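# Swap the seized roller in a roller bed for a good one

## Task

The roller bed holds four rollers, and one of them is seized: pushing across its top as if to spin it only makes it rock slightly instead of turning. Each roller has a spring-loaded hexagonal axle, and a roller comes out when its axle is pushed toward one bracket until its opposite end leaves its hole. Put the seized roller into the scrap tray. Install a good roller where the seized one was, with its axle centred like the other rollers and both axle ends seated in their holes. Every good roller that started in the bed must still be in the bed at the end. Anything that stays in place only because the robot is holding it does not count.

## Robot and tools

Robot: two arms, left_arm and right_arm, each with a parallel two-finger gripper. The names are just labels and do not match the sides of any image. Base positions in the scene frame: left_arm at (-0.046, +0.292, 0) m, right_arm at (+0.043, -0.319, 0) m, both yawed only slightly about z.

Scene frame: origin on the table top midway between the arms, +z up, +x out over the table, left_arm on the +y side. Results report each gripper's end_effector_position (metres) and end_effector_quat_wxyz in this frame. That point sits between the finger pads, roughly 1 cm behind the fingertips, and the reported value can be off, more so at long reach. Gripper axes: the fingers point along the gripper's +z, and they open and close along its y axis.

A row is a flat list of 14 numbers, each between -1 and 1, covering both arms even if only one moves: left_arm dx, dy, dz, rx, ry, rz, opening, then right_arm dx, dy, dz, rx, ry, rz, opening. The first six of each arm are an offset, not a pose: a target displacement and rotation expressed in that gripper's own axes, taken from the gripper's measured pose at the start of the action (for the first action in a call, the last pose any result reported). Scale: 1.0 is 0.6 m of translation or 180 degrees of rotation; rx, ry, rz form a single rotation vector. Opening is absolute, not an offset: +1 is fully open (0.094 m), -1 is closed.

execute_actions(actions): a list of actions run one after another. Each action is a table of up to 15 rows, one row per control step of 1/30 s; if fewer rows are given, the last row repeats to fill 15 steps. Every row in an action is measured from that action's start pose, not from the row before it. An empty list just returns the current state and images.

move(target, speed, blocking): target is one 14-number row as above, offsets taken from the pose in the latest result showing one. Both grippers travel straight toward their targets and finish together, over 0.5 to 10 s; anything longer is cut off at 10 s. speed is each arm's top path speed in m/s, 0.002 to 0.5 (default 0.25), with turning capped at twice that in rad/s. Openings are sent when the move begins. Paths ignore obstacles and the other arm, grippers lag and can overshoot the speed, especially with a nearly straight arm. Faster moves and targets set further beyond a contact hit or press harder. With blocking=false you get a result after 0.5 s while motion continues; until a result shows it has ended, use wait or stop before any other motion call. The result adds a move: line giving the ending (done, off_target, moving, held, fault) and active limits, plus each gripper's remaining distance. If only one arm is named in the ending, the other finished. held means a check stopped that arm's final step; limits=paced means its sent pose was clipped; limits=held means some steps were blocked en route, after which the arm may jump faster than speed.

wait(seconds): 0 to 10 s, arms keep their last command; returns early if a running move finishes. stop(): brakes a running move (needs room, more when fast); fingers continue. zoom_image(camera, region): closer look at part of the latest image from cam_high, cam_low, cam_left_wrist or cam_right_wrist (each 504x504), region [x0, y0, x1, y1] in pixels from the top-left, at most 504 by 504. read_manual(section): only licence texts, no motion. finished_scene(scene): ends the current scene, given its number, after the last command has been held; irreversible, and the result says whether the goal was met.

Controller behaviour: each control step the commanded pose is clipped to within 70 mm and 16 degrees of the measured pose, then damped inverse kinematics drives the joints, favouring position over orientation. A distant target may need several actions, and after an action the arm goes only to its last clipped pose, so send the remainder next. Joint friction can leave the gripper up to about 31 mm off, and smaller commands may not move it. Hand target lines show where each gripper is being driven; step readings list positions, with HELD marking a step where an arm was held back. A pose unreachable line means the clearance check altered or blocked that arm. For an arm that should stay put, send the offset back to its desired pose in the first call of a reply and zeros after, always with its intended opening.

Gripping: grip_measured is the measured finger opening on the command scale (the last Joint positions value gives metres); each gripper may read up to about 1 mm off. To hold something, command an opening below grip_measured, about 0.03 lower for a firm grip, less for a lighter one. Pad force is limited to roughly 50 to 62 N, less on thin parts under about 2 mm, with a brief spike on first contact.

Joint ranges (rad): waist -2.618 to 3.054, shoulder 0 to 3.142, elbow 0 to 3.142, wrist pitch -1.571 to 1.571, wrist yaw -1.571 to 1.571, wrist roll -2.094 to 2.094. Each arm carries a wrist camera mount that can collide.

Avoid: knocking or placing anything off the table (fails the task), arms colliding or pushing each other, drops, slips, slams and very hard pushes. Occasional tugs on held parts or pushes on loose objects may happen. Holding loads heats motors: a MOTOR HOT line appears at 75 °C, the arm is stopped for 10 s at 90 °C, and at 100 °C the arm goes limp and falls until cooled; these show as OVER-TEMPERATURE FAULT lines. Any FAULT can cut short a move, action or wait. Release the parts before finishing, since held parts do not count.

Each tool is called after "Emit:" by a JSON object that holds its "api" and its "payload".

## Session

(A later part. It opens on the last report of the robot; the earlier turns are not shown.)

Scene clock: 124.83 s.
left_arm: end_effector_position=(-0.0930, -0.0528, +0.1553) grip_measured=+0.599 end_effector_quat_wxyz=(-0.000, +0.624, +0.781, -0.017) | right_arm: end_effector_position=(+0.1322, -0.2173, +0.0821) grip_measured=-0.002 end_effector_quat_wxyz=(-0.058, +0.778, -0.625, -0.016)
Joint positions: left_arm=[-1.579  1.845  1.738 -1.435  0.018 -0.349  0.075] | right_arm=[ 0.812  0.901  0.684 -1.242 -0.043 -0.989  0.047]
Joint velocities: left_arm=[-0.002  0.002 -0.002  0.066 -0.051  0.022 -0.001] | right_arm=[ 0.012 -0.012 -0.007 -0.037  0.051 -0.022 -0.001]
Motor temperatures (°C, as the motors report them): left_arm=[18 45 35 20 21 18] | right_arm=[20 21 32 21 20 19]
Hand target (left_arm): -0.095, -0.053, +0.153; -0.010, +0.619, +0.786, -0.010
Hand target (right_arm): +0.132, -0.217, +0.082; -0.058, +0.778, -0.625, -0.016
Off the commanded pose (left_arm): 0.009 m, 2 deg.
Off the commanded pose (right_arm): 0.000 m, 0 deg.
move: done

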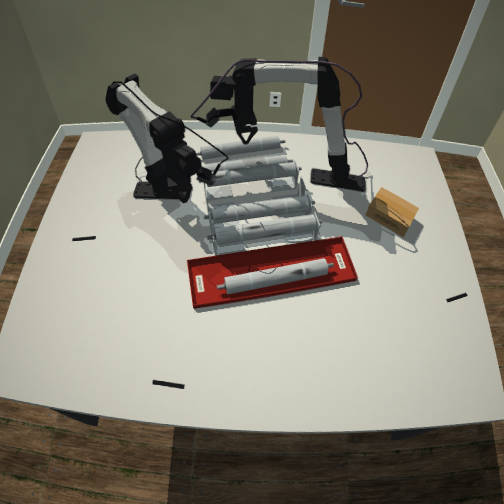

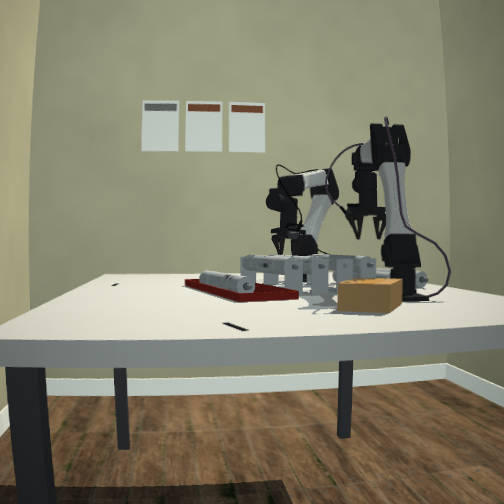

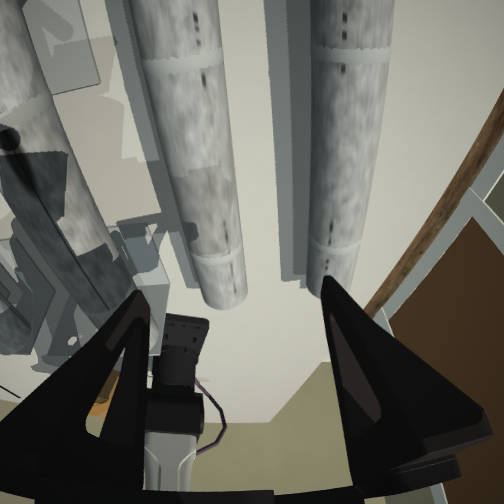

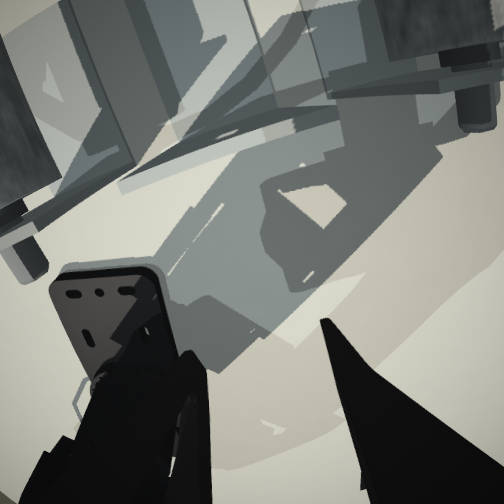

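Emit:
{"api": "move", "payload": {"target": [0,0.045,0.22,0,0,0,0.8,0,0,0,0,0,0,0], "speed": 0.12}}

Emit:
{"api": "move", "payload": {"target": [0,0,0,0,0,0,-0.06,0,0,0,0,0,0,0]}}

Emit:
{"api": "move", "payload": {"target": [0,0,-0.25,0,0,0,-0.06,0,0,0,0,0,0,0], "speed": 0.12}}

Emit:
{"api": "move", "payload": {"target": [0.06,0.28,-0.03,0,0.07,0,-0.06,0,0,0,0,0,0,0], "speed": 0.12}}

Scene clock: 129.87 s.
left_arm: end_effector_position=(-0.0716, -0.0528, +0.0333) grip_measured=+0.799 end_effector_quat_wxyz=(+0.008, +0.623, +0.781, -0.026) | right_arm: end_effector_position=(+0.1322, -0.2173, +0.0821) grip_measured=-0.002 end_effector_quat_wxyz=(-0.058, +0.778, -0.625, -0.016)
Joint positions: left_arm=[-1.518  1.866  1.272 -0.925  0.018 -0.289  0.085] | right_arm=[ 0.812  0.901  0.684 -1.242 -0.043 -0.989  0.047]
Joint velocities: left_arm=[-0.017 -0.002  0.012 -0.022  0.051  0.022 -0.001] | right_arm=[ 0.017 -0.017 -0.017  0.037 -0.007 -0.022 -0.001]
Motor temperatures (°C, as the motors report them): left_arm=[18 45 35 20 21 18] | right_arm=[20 21 32 21 20 19]
Hand target (left_arm): -0.068, -0.048, +0.023; +0.001, +0.624, +0.781, -0.016
Hand target (right_arm): +0.132, -0.217, +0.082; -0.058, +0.778, -0.625, -0.016
Off the commanded pose (left_arm): 0.011 m, 1 deg.
Off the commanded pose (right_arm): 0.000 m, 0 deg.
move: off_target (left_arm)

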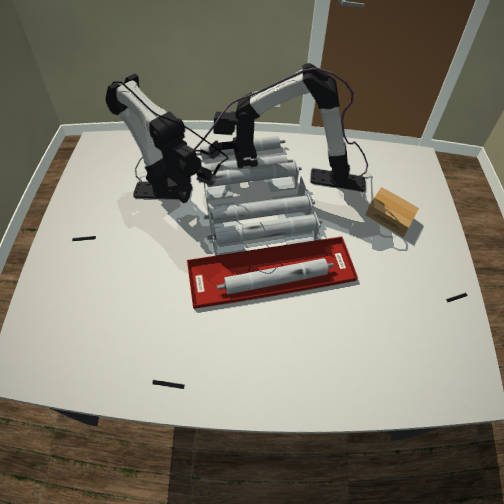

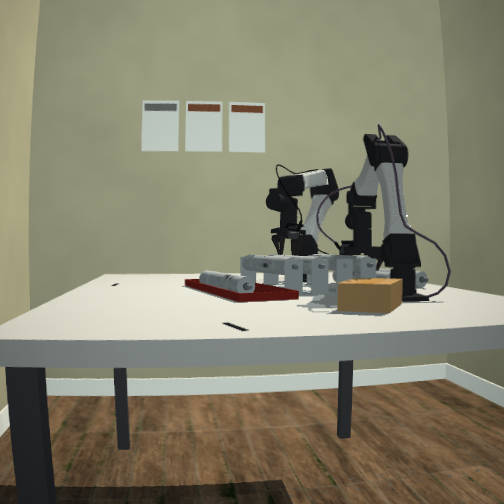

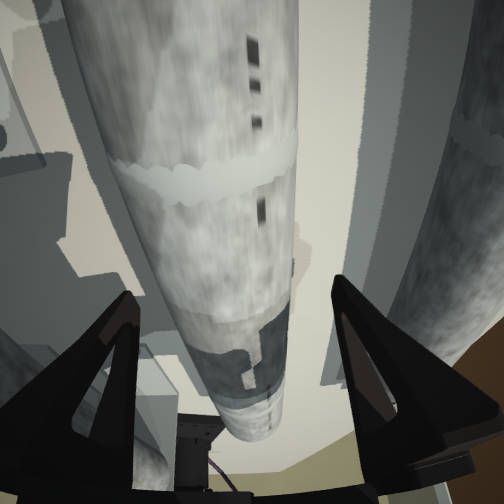

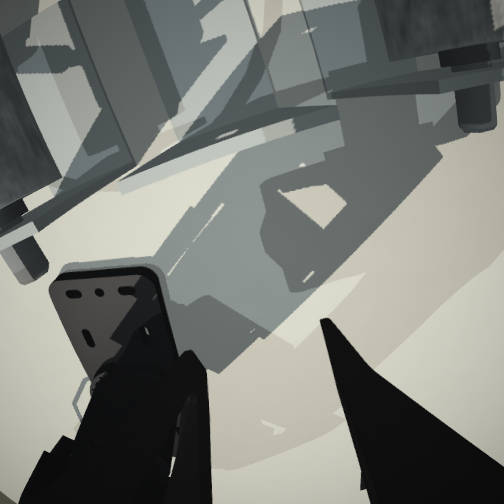

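Scene clock: 130.37 s.
left_arm: end_effector_position=(-0.0712, -0.0528, +0.0332) grip_measured=-0.003 end_effector_quat_wxyz=(+0.009, +0.623, +0.781, -0.026) | right_arm: end_effector_position=(+0.1322, -0.2173, +0.0821) grip_measured=-0.002 end_effector_quat_wxyz=(-0.058, +0.778, -0.625, -0.016)
Joint positions: left_arm=[-1.518  1.866  1.272 -0.925  0.015 -0.289  0.047] | right_arm=[ 0.812  0.901  0.684 -1.242 -0.043 -0.989  0.047]
Joint velocities: left_arm=[-0.007  0.012  0.002  0.007  0.125 -0.007 -0.001] | right_arm=[-0.002 -0.017  0.007 -0.051 -0.007 -0.037  0.   ]
Motor temperatures (°C, as the motors report them): left_arm=[18 45 35 20 21 18] | right_arm=[20 21 32 21 20 19]
Hand target (left_arm): -0.072, -0.053, +0.033; +0.008, +0.623, +0.781, -0.026
Hand target (right_arm): +0.132, -0.217, +0.082; -0.058, +0.778, -0.625, -0.016
Off the commanded pose (left_arm): 0.000 m, 0 deg.
Off the commanded pose (right_arm): 0.000 m, 0 deg.
move: done

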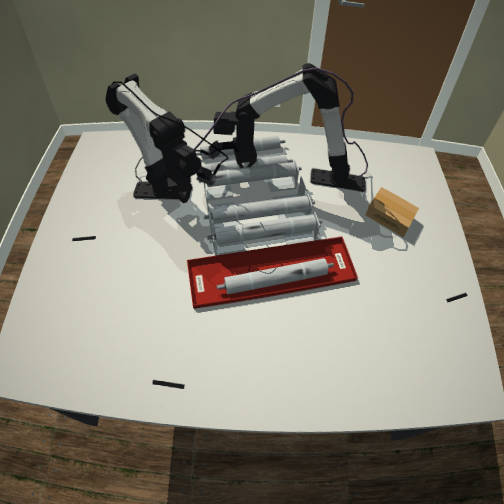

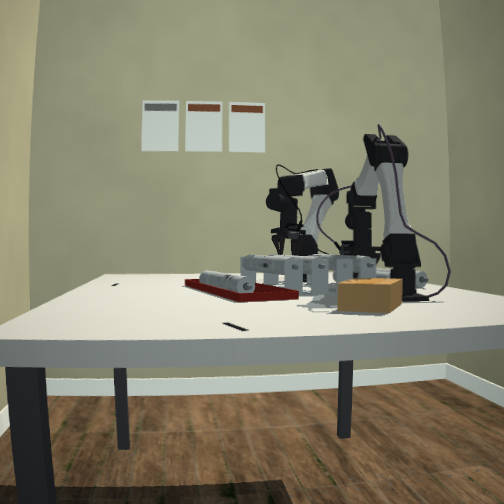

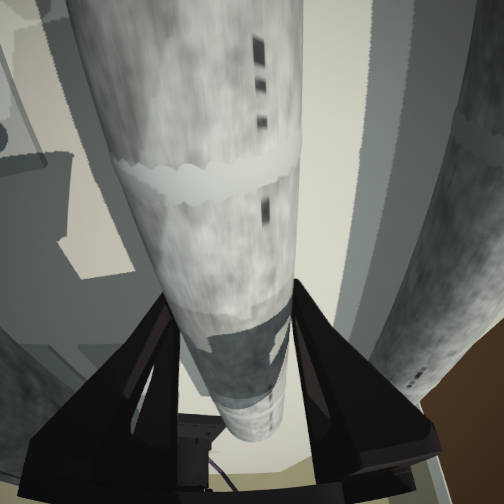

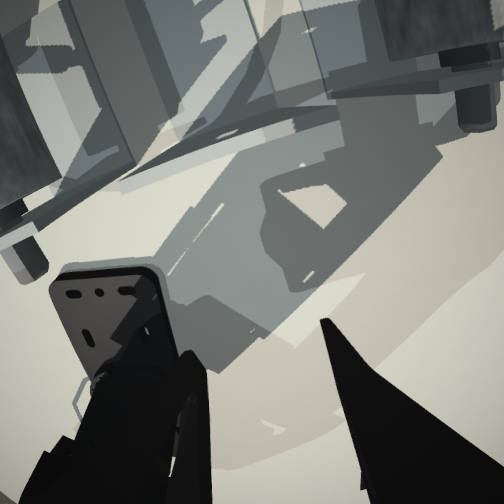

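Scene clock: 132.20 s.
left_arm: end_effector_position=(-0.0708, -0.0466, +0.1668) grip_measured=-0.003 end_effector_quat_wxyz=(-0.001, +0.623, +0.782, -0.012) | right_arm: end_effector_position=(+0.1322, -0.2173, +0.0821) grip_measured=-0.002 end_effector_quat_wxyz=(-0.058, +0.778, -0.625, -0.016)
Joint positions: left_arm=[-1.518  1.828  1.763 -1.488  0.015 -0.289  0.047] | right_arm=[ 0.812  0.901  0.684 -1.242 -0.043 -0.989  0.047]
Joint velocities: left_arm=[ 0.002 -0.007 -0.027 -0.051  0.066 -0.007 -0.   ] | right_arm=[-0.017 -0.007 -0.002 -0.007  0.022  0.007  0.   ]
Motor temperatures (°C, as the motors report them): left_arm=[18 45 35 20 21 18] | right_arm=[20 21 32 21 20 19]
Hand target (left_arm): -0.070, -0.047, +0.183; +0.009, +0.623, +0.781, -0.026
Hand target (right_arm): +0.132, -0.217, +0.082; -0.058, +0.778, -0.625, -0.016
Off the commanded pose (left_arm): 0.016 m, 2 deg.
Off the commanded pose (right_arm): 0.000 m, 0 deg.
move: off_target (left_arm)

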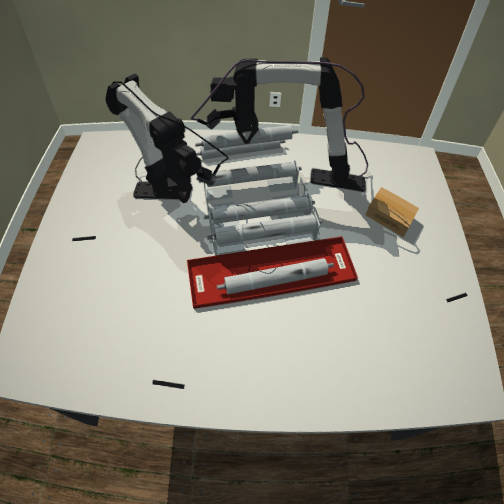

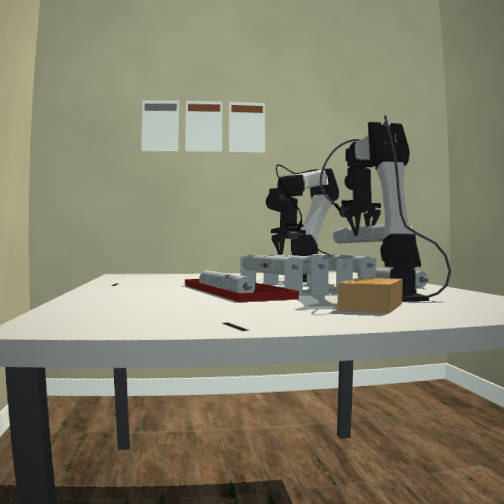

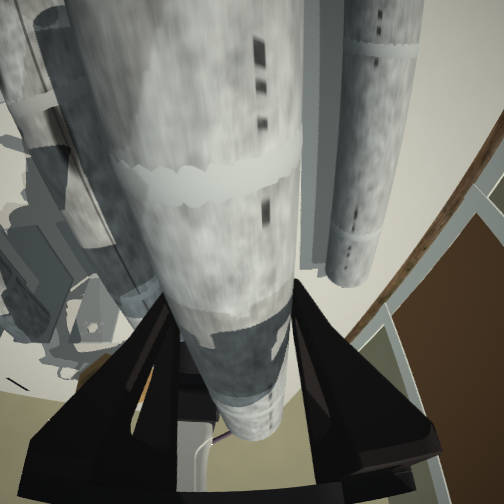

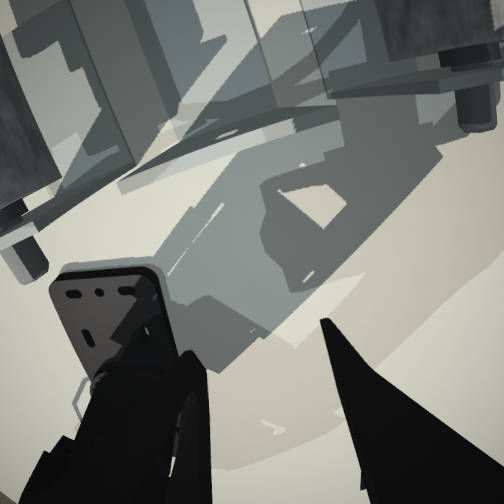

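Scene clock: 134.07 s.
left_arm: end_effector_position=(+0.0813, +0.0164, +0.1688) grip_measured=-0.003 end_effector_quat_wxyz=(-0.018, +0.629, +0.777, +0.011) | right_arm: end_effector_position=(+0.1350, -0.2150, +0.0825) grip_measured=-0.002 end_effector_quat_wxyz=(-0.065, +0.775, -0.628, -0.014)
Joint positions: left_arm=[-1.023  1.745  1.667 -1.536 -0.003  0.221  0.047] | right_arm=[ 0.812  0.901  0.684 -1.227 -0.041 -0.981  0.047]
Joint velocities: left_arm=[-0.012 -0.022  0.002 -0.007 -0.007  0.081 -0.   ] | right_arm=[ 0.007  0.007  0.002 -0.051 -0.037  0.022  0.001]
Motor temperatures (°C, as the motors report them): left_arm=[18 45 35 20 21 18] | right_arm=[20 21 32 21 20 19]
Hand target (left_arm): +0.087, +0.027, +0.183; +0.001, +0.624, +0.782, +0.017
Hand target (right_arm): +0.132, -0.217, +0.082; -0.058, +0.778, -0.626, -0.016
Off the commanded pose (left_arm): 0.016 m, 10 deg.
Off the commanded pose (right_arm): 0.004 m, 1 deg.
joint sent to its limit (left arm) — the command would take joint 4 (wrist pitch) past its lower limit, so that joint was sent only as far as its limit.
move: off_target (left_arm)

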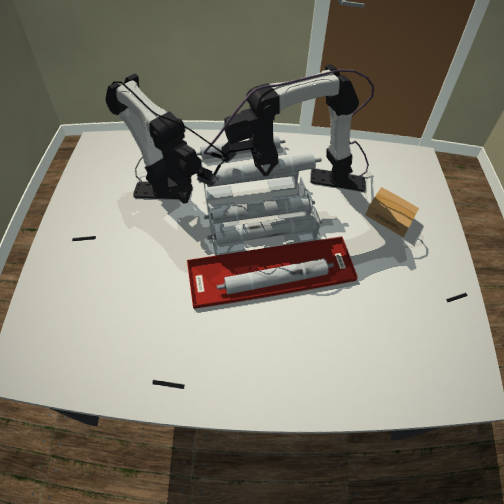

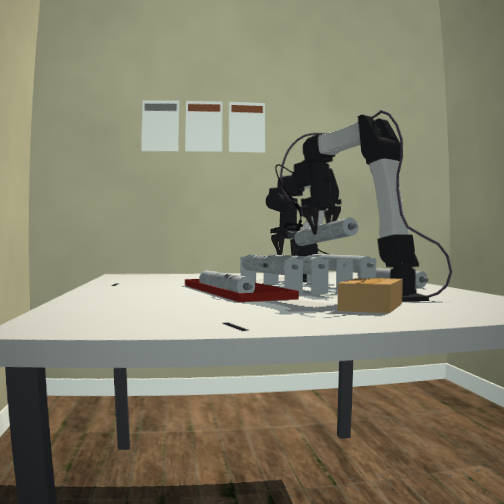

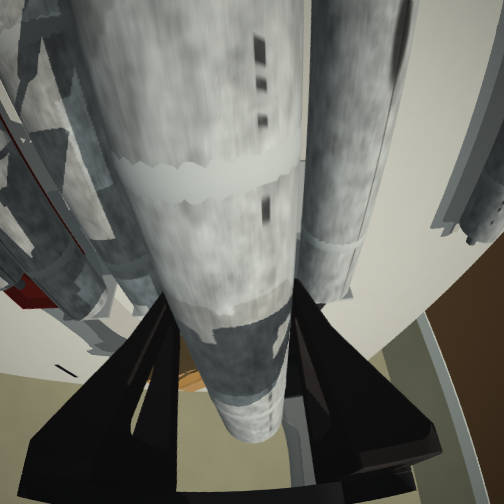

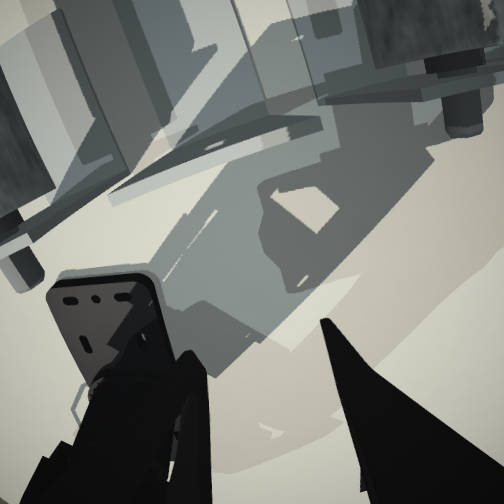

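Emit:
{"api": "move", "payload": {"target": [0.015,0.012,0.07,0,0.02,0,-0.06,0.07,0,0,0,0,0,0], "speed": 0.06}}

Emit:
{"api": "zoom_image", "payload": {"camera": "cam_low", "region": [230,200,390,300]}}

Emit:
{"api": "zoom_image", "payload": {"camera": "cam_high", "region": [180,150,340,230]}}

Scene clock: 138.90 s.
left_arm: end_effector_position=(+0.0826, +0.0227, +0.1230) grip_measured=-0.003 end_effector_quat_wxyz=(-0.042, +0.628, +0.777, +0.023) | right_arm: end_effector_position=(+0.1568, -0.2494, +0.0883) grip_measured=-0.002 end_effector_quat_wxyz=(-0.085, +0.774, -0.627, -0.003)
Joint positions: left_arm=[-1.011  1.762  1.503 -1.407 -0.005  0.231  0.047] | right_arm=[ 0.465  0.845  0.684 -1.258 -0.078 -1.324  0.047]
Joint velocities: left_arm=[ 0.007  0.002  0.002 -0.051 -0.051 -0.022 -0.001] | right_arm=[ 0.012 -0.012 -0.002  0.007 -0.007 -0.022 -0.001]
Motor temperatures (°C, as the motors report them): left_arm=[18 46 35 20 21 18] | right_arm=[20 20 32 21 20 19]
Hand target (left_arm): +0.086, +0.029, +0.127; -0.043, +0.628, +0.776, +0.030
Hand target (right_arm): +0.145, -0.255, +0.079; -0.068, +0.775, -0.628, -0.015
Off the commanded pose (left_arm): 0.008 m, 1 deg.
Off the commanded pose (right_arm): 0.018 m, 3 deg.
move: off_target (right_arm)

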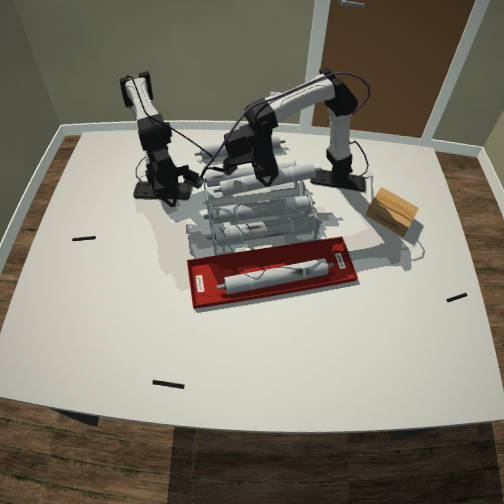

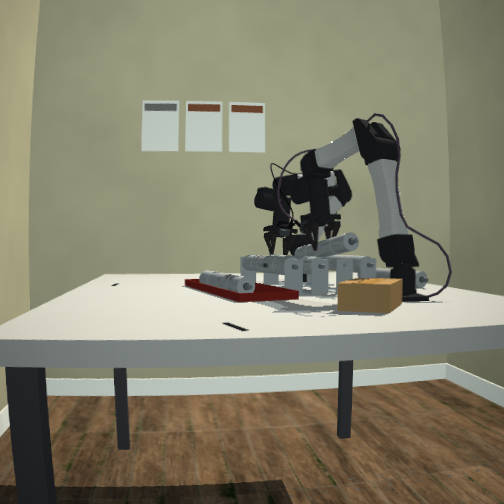

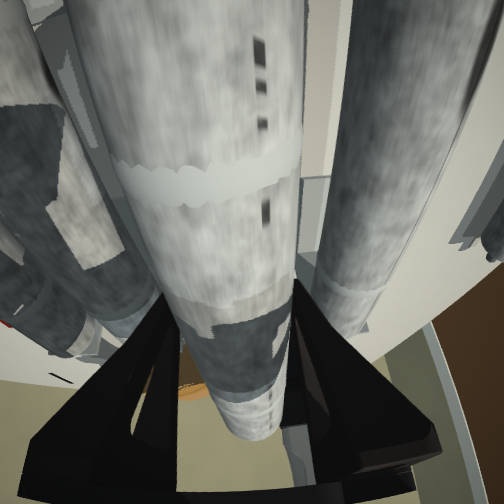

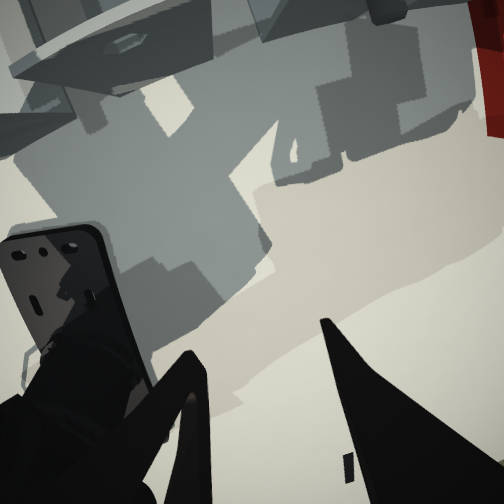

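Region (230, 200, 390, 300) of cam_low's 504x504 image, scaled by 3.150, with more detail than that image has; it fills the top 315 rows of this view, and the rest is white.

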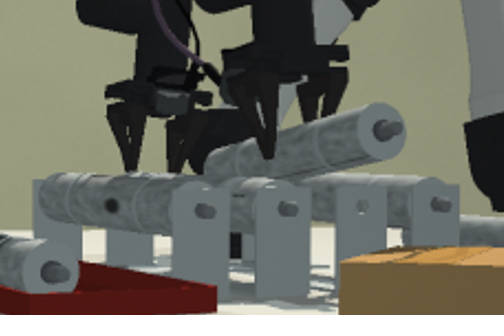

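Region (180, 150, 340, 230) of cam_high's 504x504 image, scaled by 3.150, with more detail than that image has.

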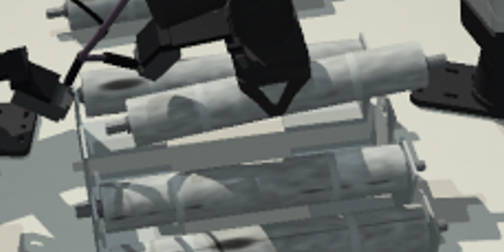

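Emit:
{"api": "move", "payload": {"target": [0,0.008,0.02,0,0.04,0,-0.06,0,0,0,0,0,0,0], "speed": 0.05}}

Emit:
{"api": "zoom_image", "payload": {"camera": "cam_high", "region": [190,170,270,220]}}

Scene clock: 142.93 s.
left_arm: end_effector_position=(+0.0867, +0.0180, +0.0975) grip_measured=-0.002 end_effector_quat_wxyz=(-0.084, +0.626, +0.774, +0.048) | right_arm: end_effector_position=(+0.1568, -0.2493, +0.0883) grip_measured=-0.002 end_effector_quat_wxyz=(-0.085, +0.775, -0.626, -0.003)
Joint positions: left_arm=[-1.011  1.884  1.541 -1.421 -0.014  0.231  0.047] | right_arm=[ 0.465  0.845  0.684 -1.258 -0.079 -1.327  0.047]
Joint velocities: left_arm=[-0.002 -0.007 -0.002 -0.007 -0.037  0.037 -0.001] | right_arm=[ 0.022  0.007 -0.012  0.022  0.051  0.081  0.   ]
Motor temperatures (°C, as the motors report them): left_arm=[18 45 35 20 21 18] | right_arm=[20 20 31 21 20 19]
Hand target (left_arm): +0.087, +0.025, +0.110; -0.090, +0.625, +0.773, +0.061
Hand target (right_arm): +0.157, -0.249, +0.088; -0.085, +0.774, -0.627, -0.003
Off the commanded pose (left_arm): 0.015 m, 2 deg.
Off the commanded pose (right_arm): 0.000 m, 0 deg.
move: off_target (left_arm)

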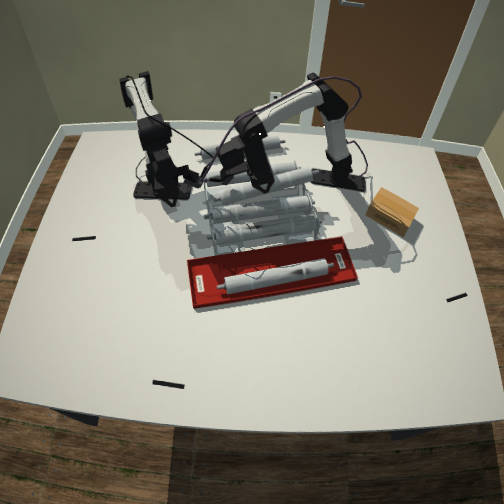

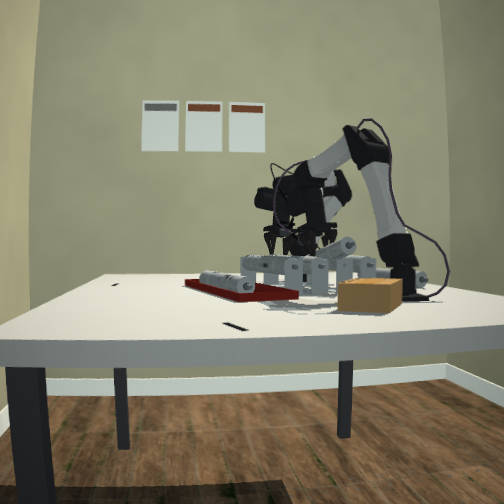

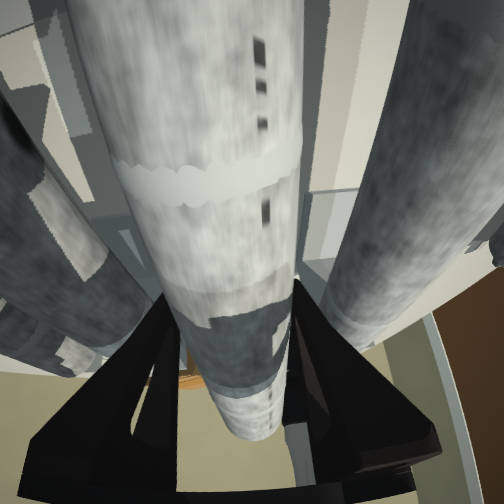

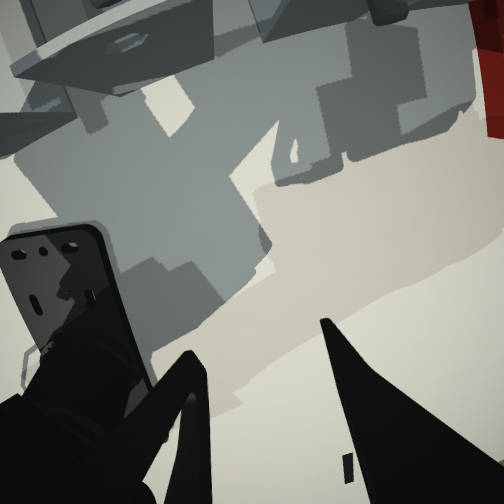

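Region (190, 170, 270, 220) of cam_high's 504x504 image, scaled by 6.300, with more detail than that image has; it fills the top 315 rows of this view, and the rest is white.

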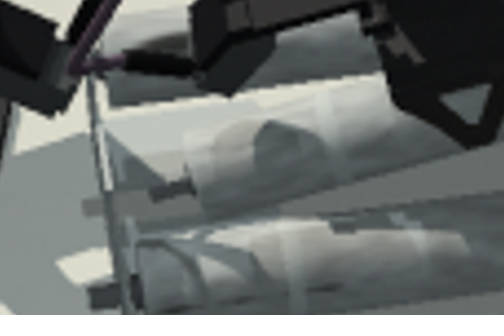

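A bit low; raise ~1 cm, then push.

Emit:
{"api": "move", "payload": {"target": [0,0,-0.045,0,0,0,-0.06,0,0,0,0,0,0,0], "speed": 0.04}}

Emit:
{"api": "move", "payload": {"target": [-0.07,0,-0.035,0,0,0,-0.06,0,0,0,0,0,0,0], "speed": 0.02}}

Emit:
{"api": "zoom_image", "payload": {"camera": "cam_high", "region": [190,170,270,220]}}

Scene clock: 146.80 s.
left_arm: end_effector_position=(+0.0917, +0.0077, +0.1129) grip_measured=-0.002 end_effector_quat_wxyz=(-0.073, +0.627, +0.775, +0.044) | right_arm: end_effector_position=(+0.1568, -0.2493, +0.0883) grip_measured=-0.002 end_effector_quat_wxyz=(-0.085, +0.775, -0.626, -0.003)
Joint positions: left_arm=[-1.011  1.903  1.632 -1.47  -0.015  0.231  0.047] | right_arm=[ 0.465  0.845  0.684 -1.258 -0.079 -1.327  0.047]
Joint velocities: left_arm=[-0.017  0.002 -0.002 -0.066 -0.022 -0.037 -0.001] | right_arm=[-0.002 -0.012 -0.007 -0.022  0.022  0.022 -0.   ]
Motor temperatures (°C, as the motors report them): left_arm=[17 45 35 20 21 18] | right_arm=[20 20 31 21 20 19]
Hand target (left_arm): +0.089, +0.013, +0.124; -0.083, +0.626, +0.774, +0.048
Hand target (right_arm): +0.157, -0.249, +0.088; -0.085, +0.775, -0.626, -0.003
Off the commanded pose (left_arm): 0.013 m, 1 deg.
Off the commanded pose (right_arm): 0.000 m, 0 deg.
move: off_target (left_arm)

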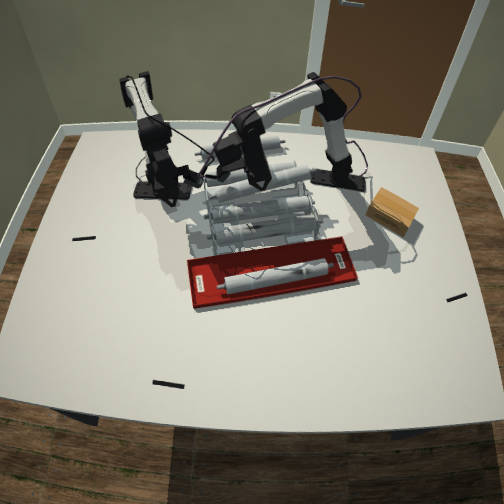

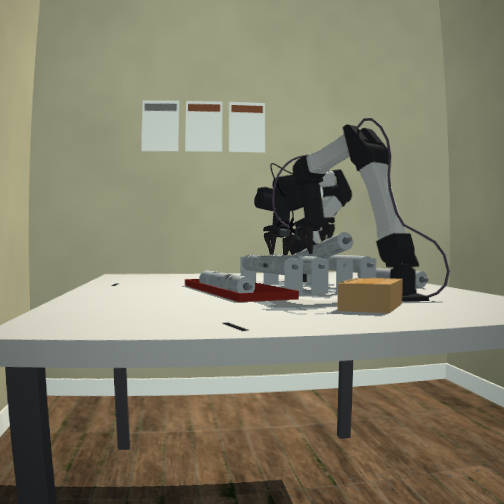

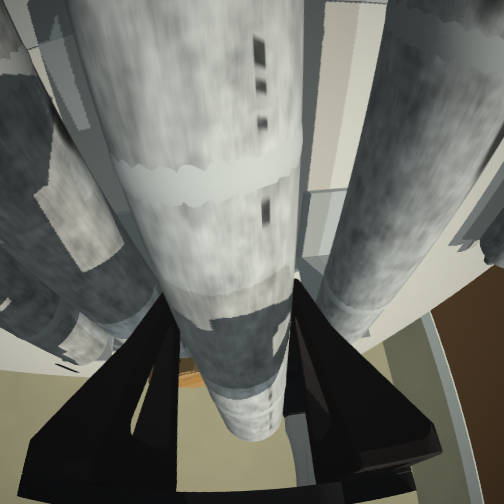

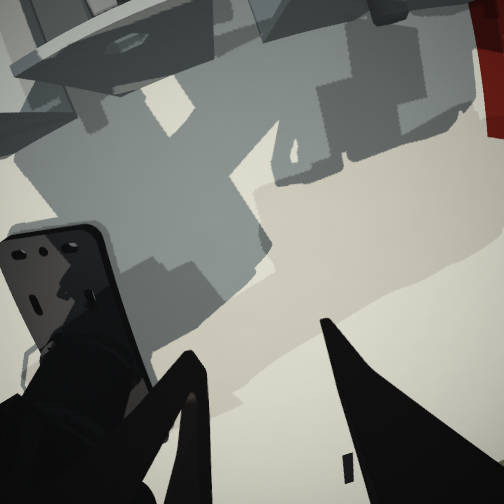

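Scene clock: 149.37 s.
left_arm: end_effector_position=(+0.1009, -0.0195, +0.1077) grip_measured=-0.002 end_effector_quat_wxyz=(-0.094, +0.629, +0.770, +0.054) | right_arm: end_effector_position=(+0.1568, -0.2493, +0.0883) grip_measured=-0.002 end_effector_quat_wxyz=(-0.085, +0.775, -0.626, -0.003)
Joint positions: left_arm=[-1.021  2.067  1.836 -1.556 -0.016  0.231  0.047] | right_arm=[ 0.465  0.845  0.684 -1.258 -0.079 -1.327  0.047]
Joint velocities: left_arm=[ 0.002  0.007 -0.007 -0.081 -0.037  0.022 -0.002] | right_arm=[-0.002  0.007 -0.007 -0.007 -0.037  0.051 -0.   ]
Motor temperatures (°C, as the motors report them): left_arm=[17 45 36 20 21 18] | right_arm=[20 20 31 21 20 19]
Hand target (left_arm): +0.101, -0.035, +0.126; -0.060, +0.628, +0.775, +0.036
Hand target (right_arm): +0.157, -0.249, +0.088; -0.085, +0.775, -0.626, -0.003
Off the commanded pose (left_arm): 0.025 m, 3 deg.
Off the commanded pose (right_arm): 0.000 m, 0 deg.
joint sent to its limit (left arm) — the command would take joint 4 (wrist pitch) past its lower limit, so that joint was sent only as far as its limit.
move: off_target (left_arm)

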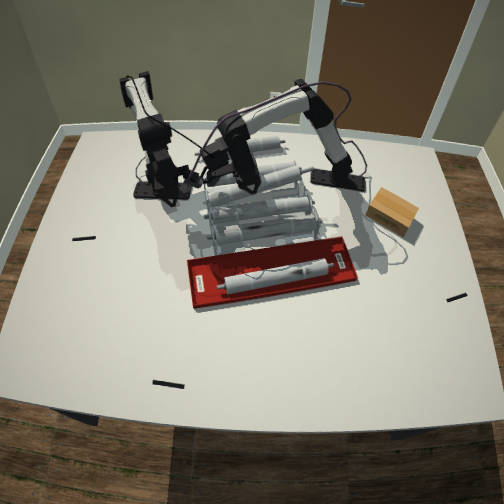

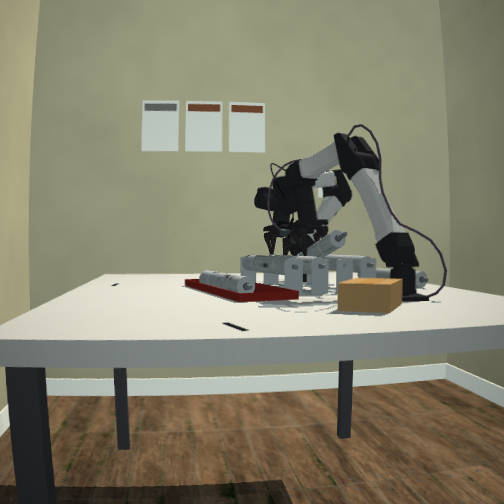

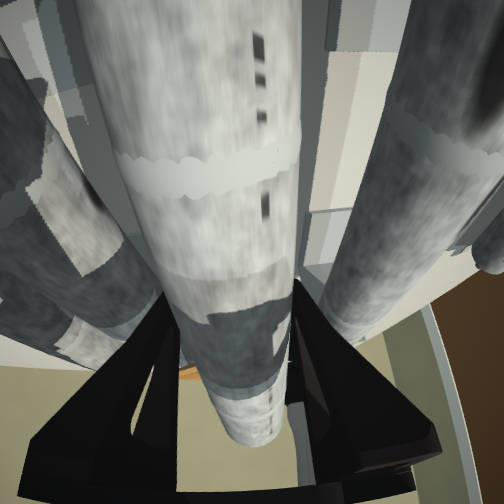

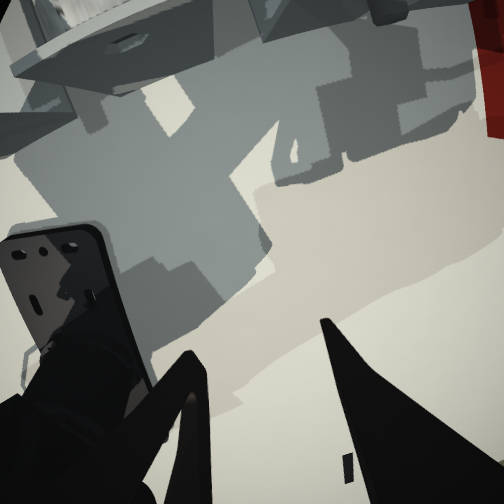

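Region (190, 170, 270, 220) of cam_high's 504x504 image, scaled by 6.300, with more detail than that image has; it fills the top 315 rows of this view, and the rest is white.

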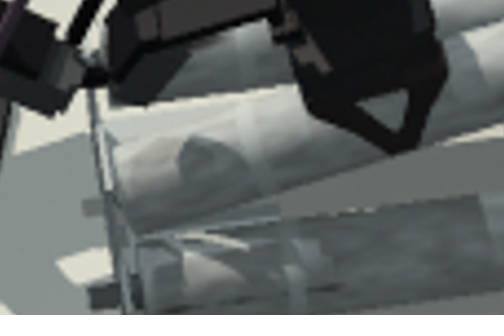

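Axle compressed against the plate above hole; slide down slowly so it pops in.

Emit:
{"api": "move", "payload": {"target": [-0.02,-0.005,0.0,0,0,0,-0.06,0,0,0,0,0,0,0], "speed": 0.01}}

Emit:
{"api": "move", "payload": {"target": [-0.02,0,0.02,0,0,0,-0.06,0,0,0,0,0,0,0], "speed": 0.01}}

Scene clock: 153.40 s.
left_arm: end_effector_position=(+0.1000, -0.0163, +0.0942) grip_measured=-0.002 end_effector_quat_wxyz=(-0.114, +0.628, +0.767, +0.066) | right_arm: end_effector_position=(+0.1568, -0.2493, +0.0883) grip_measured=-0.002 end_effector_quat_wxyz=(-0.085, +0.775, -0.626, -0.003)
Joint positions: left_arm=[-1.021  2.102  1.824 -1.556 -0.019  0.231  0.047] | right_arm=[ 0.465  0.845  0.684 -1.258 -0.079 -1.327  0.047]
Joint velocities: left_arm=[ 0.012 -0.012 -0.007 -0.022 -0.007  0.007 -0.   ] | right_arm=[-0.007 -0.007 -0.002 -0.037  0.022 -0.007 -0.   ]
Motor temperatures (°C, as the motors report them): left_arm=[17 46 37 19 21 18] | right_arm=[20 20 32 21 20 19]
Hand target (left_arm): +0.100, -0.031, +0.105; -0.090, +0.630, +0.770, +0.052
Hand target (right_arm): +0.157, -0.249, +0.088; -0.085, +0.775, -0.626, -0.003
Off the commanded pose (left_arm): 0.019 m, 3 deg.
Off the commanded pose (right_arm): 0.000 m, 0 deg.
joint sent to its limit (left arm) — the command would take joint 4 (wrist pitch) past its lower limit, so that joint was sent only as far as its limit.
move: off_target (left_arm)

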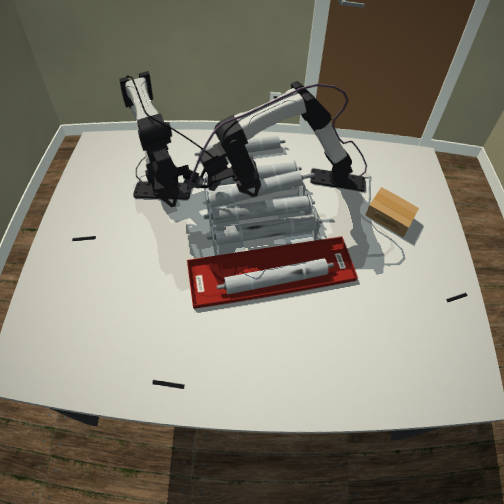

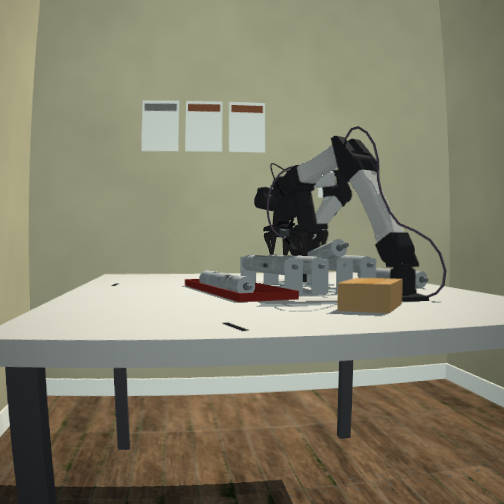

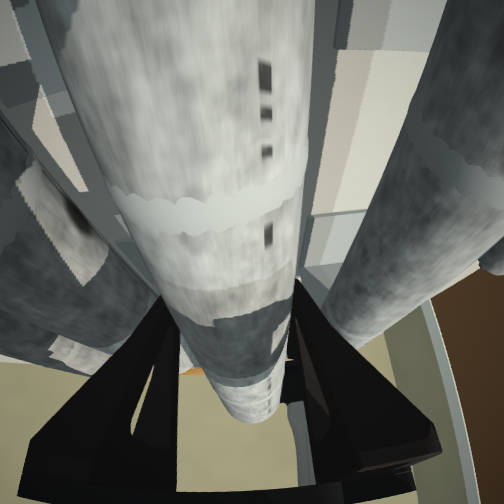

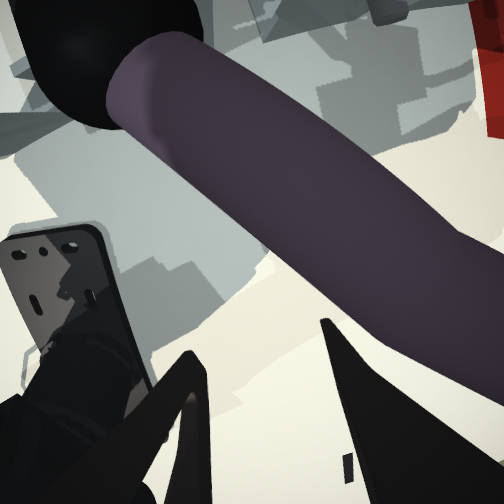

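Scene clock: 155.33 s.
left_arm: end_effector_position=(+0.0990, -0.0129, +0.0833) grip_measured=-0.002 end_effector_quat_wxyz=(-0.131, +0.626, +0.765, +0.075) | right_arm: end_effector_position=(+0.1568, -0.2493, +0.0883) grip_measured=-0.002 end_effector_quat_wxyz=(-0.085, +0.775, -0.626, -0.003)
Joint positions: left_arm=[-1.021  2.13   1.813 -1.556 -0.021  0.231  0.047] | right_arm=[ 0.465  0.845  0.684 -1.258 -0.079 -1.327  0.047]
Joint velocities: left_arm=[-0.017 -0.002  0.002  0.051  0.051 -0.022 -0.001] | right_arm=[ 0.012 -0.012 -0.007  0.051  0.051 -0.022  0.   ]
Motor temperatures (°C, as the motors report them): left_arm=[17 46 37 19 21 18] | right_arm=[20 20 32 21 20 19]
Hand target (left_arm): +0.101, -0.024, +0.080; -0.114, +0.628, +0.767, +0.066
Hand target (right_arm): +0.157, -0.249, +0.088; -0.085, +0.775, -0.626, -0.003
Off the commanded pose (left_arm): 0.013 m, 2 deg.
Off the commanded pose (right_arm): 0.000 m, 0 deg.
move: off_target (left_arm)

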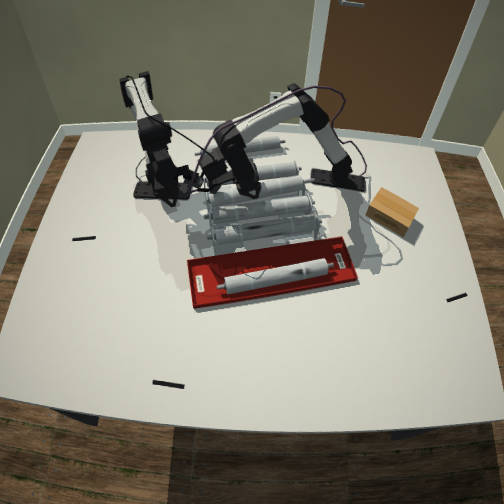

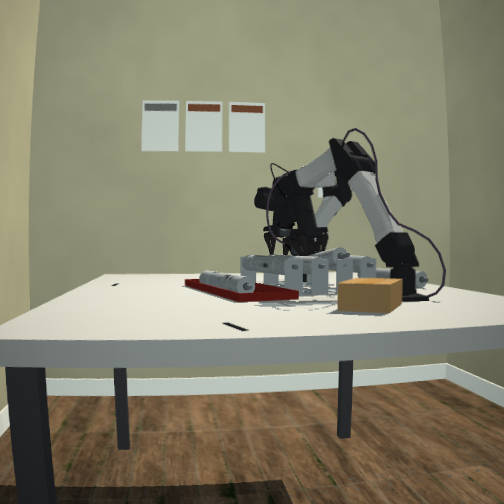

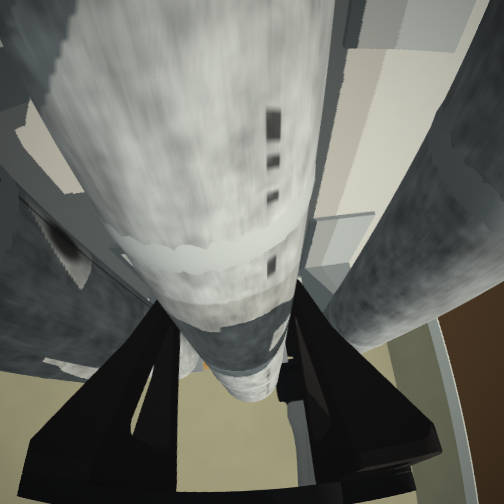

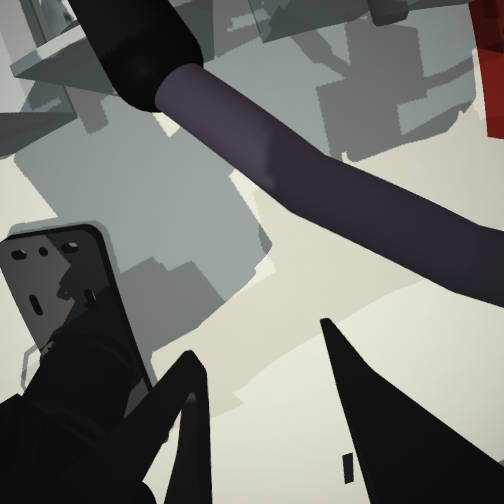

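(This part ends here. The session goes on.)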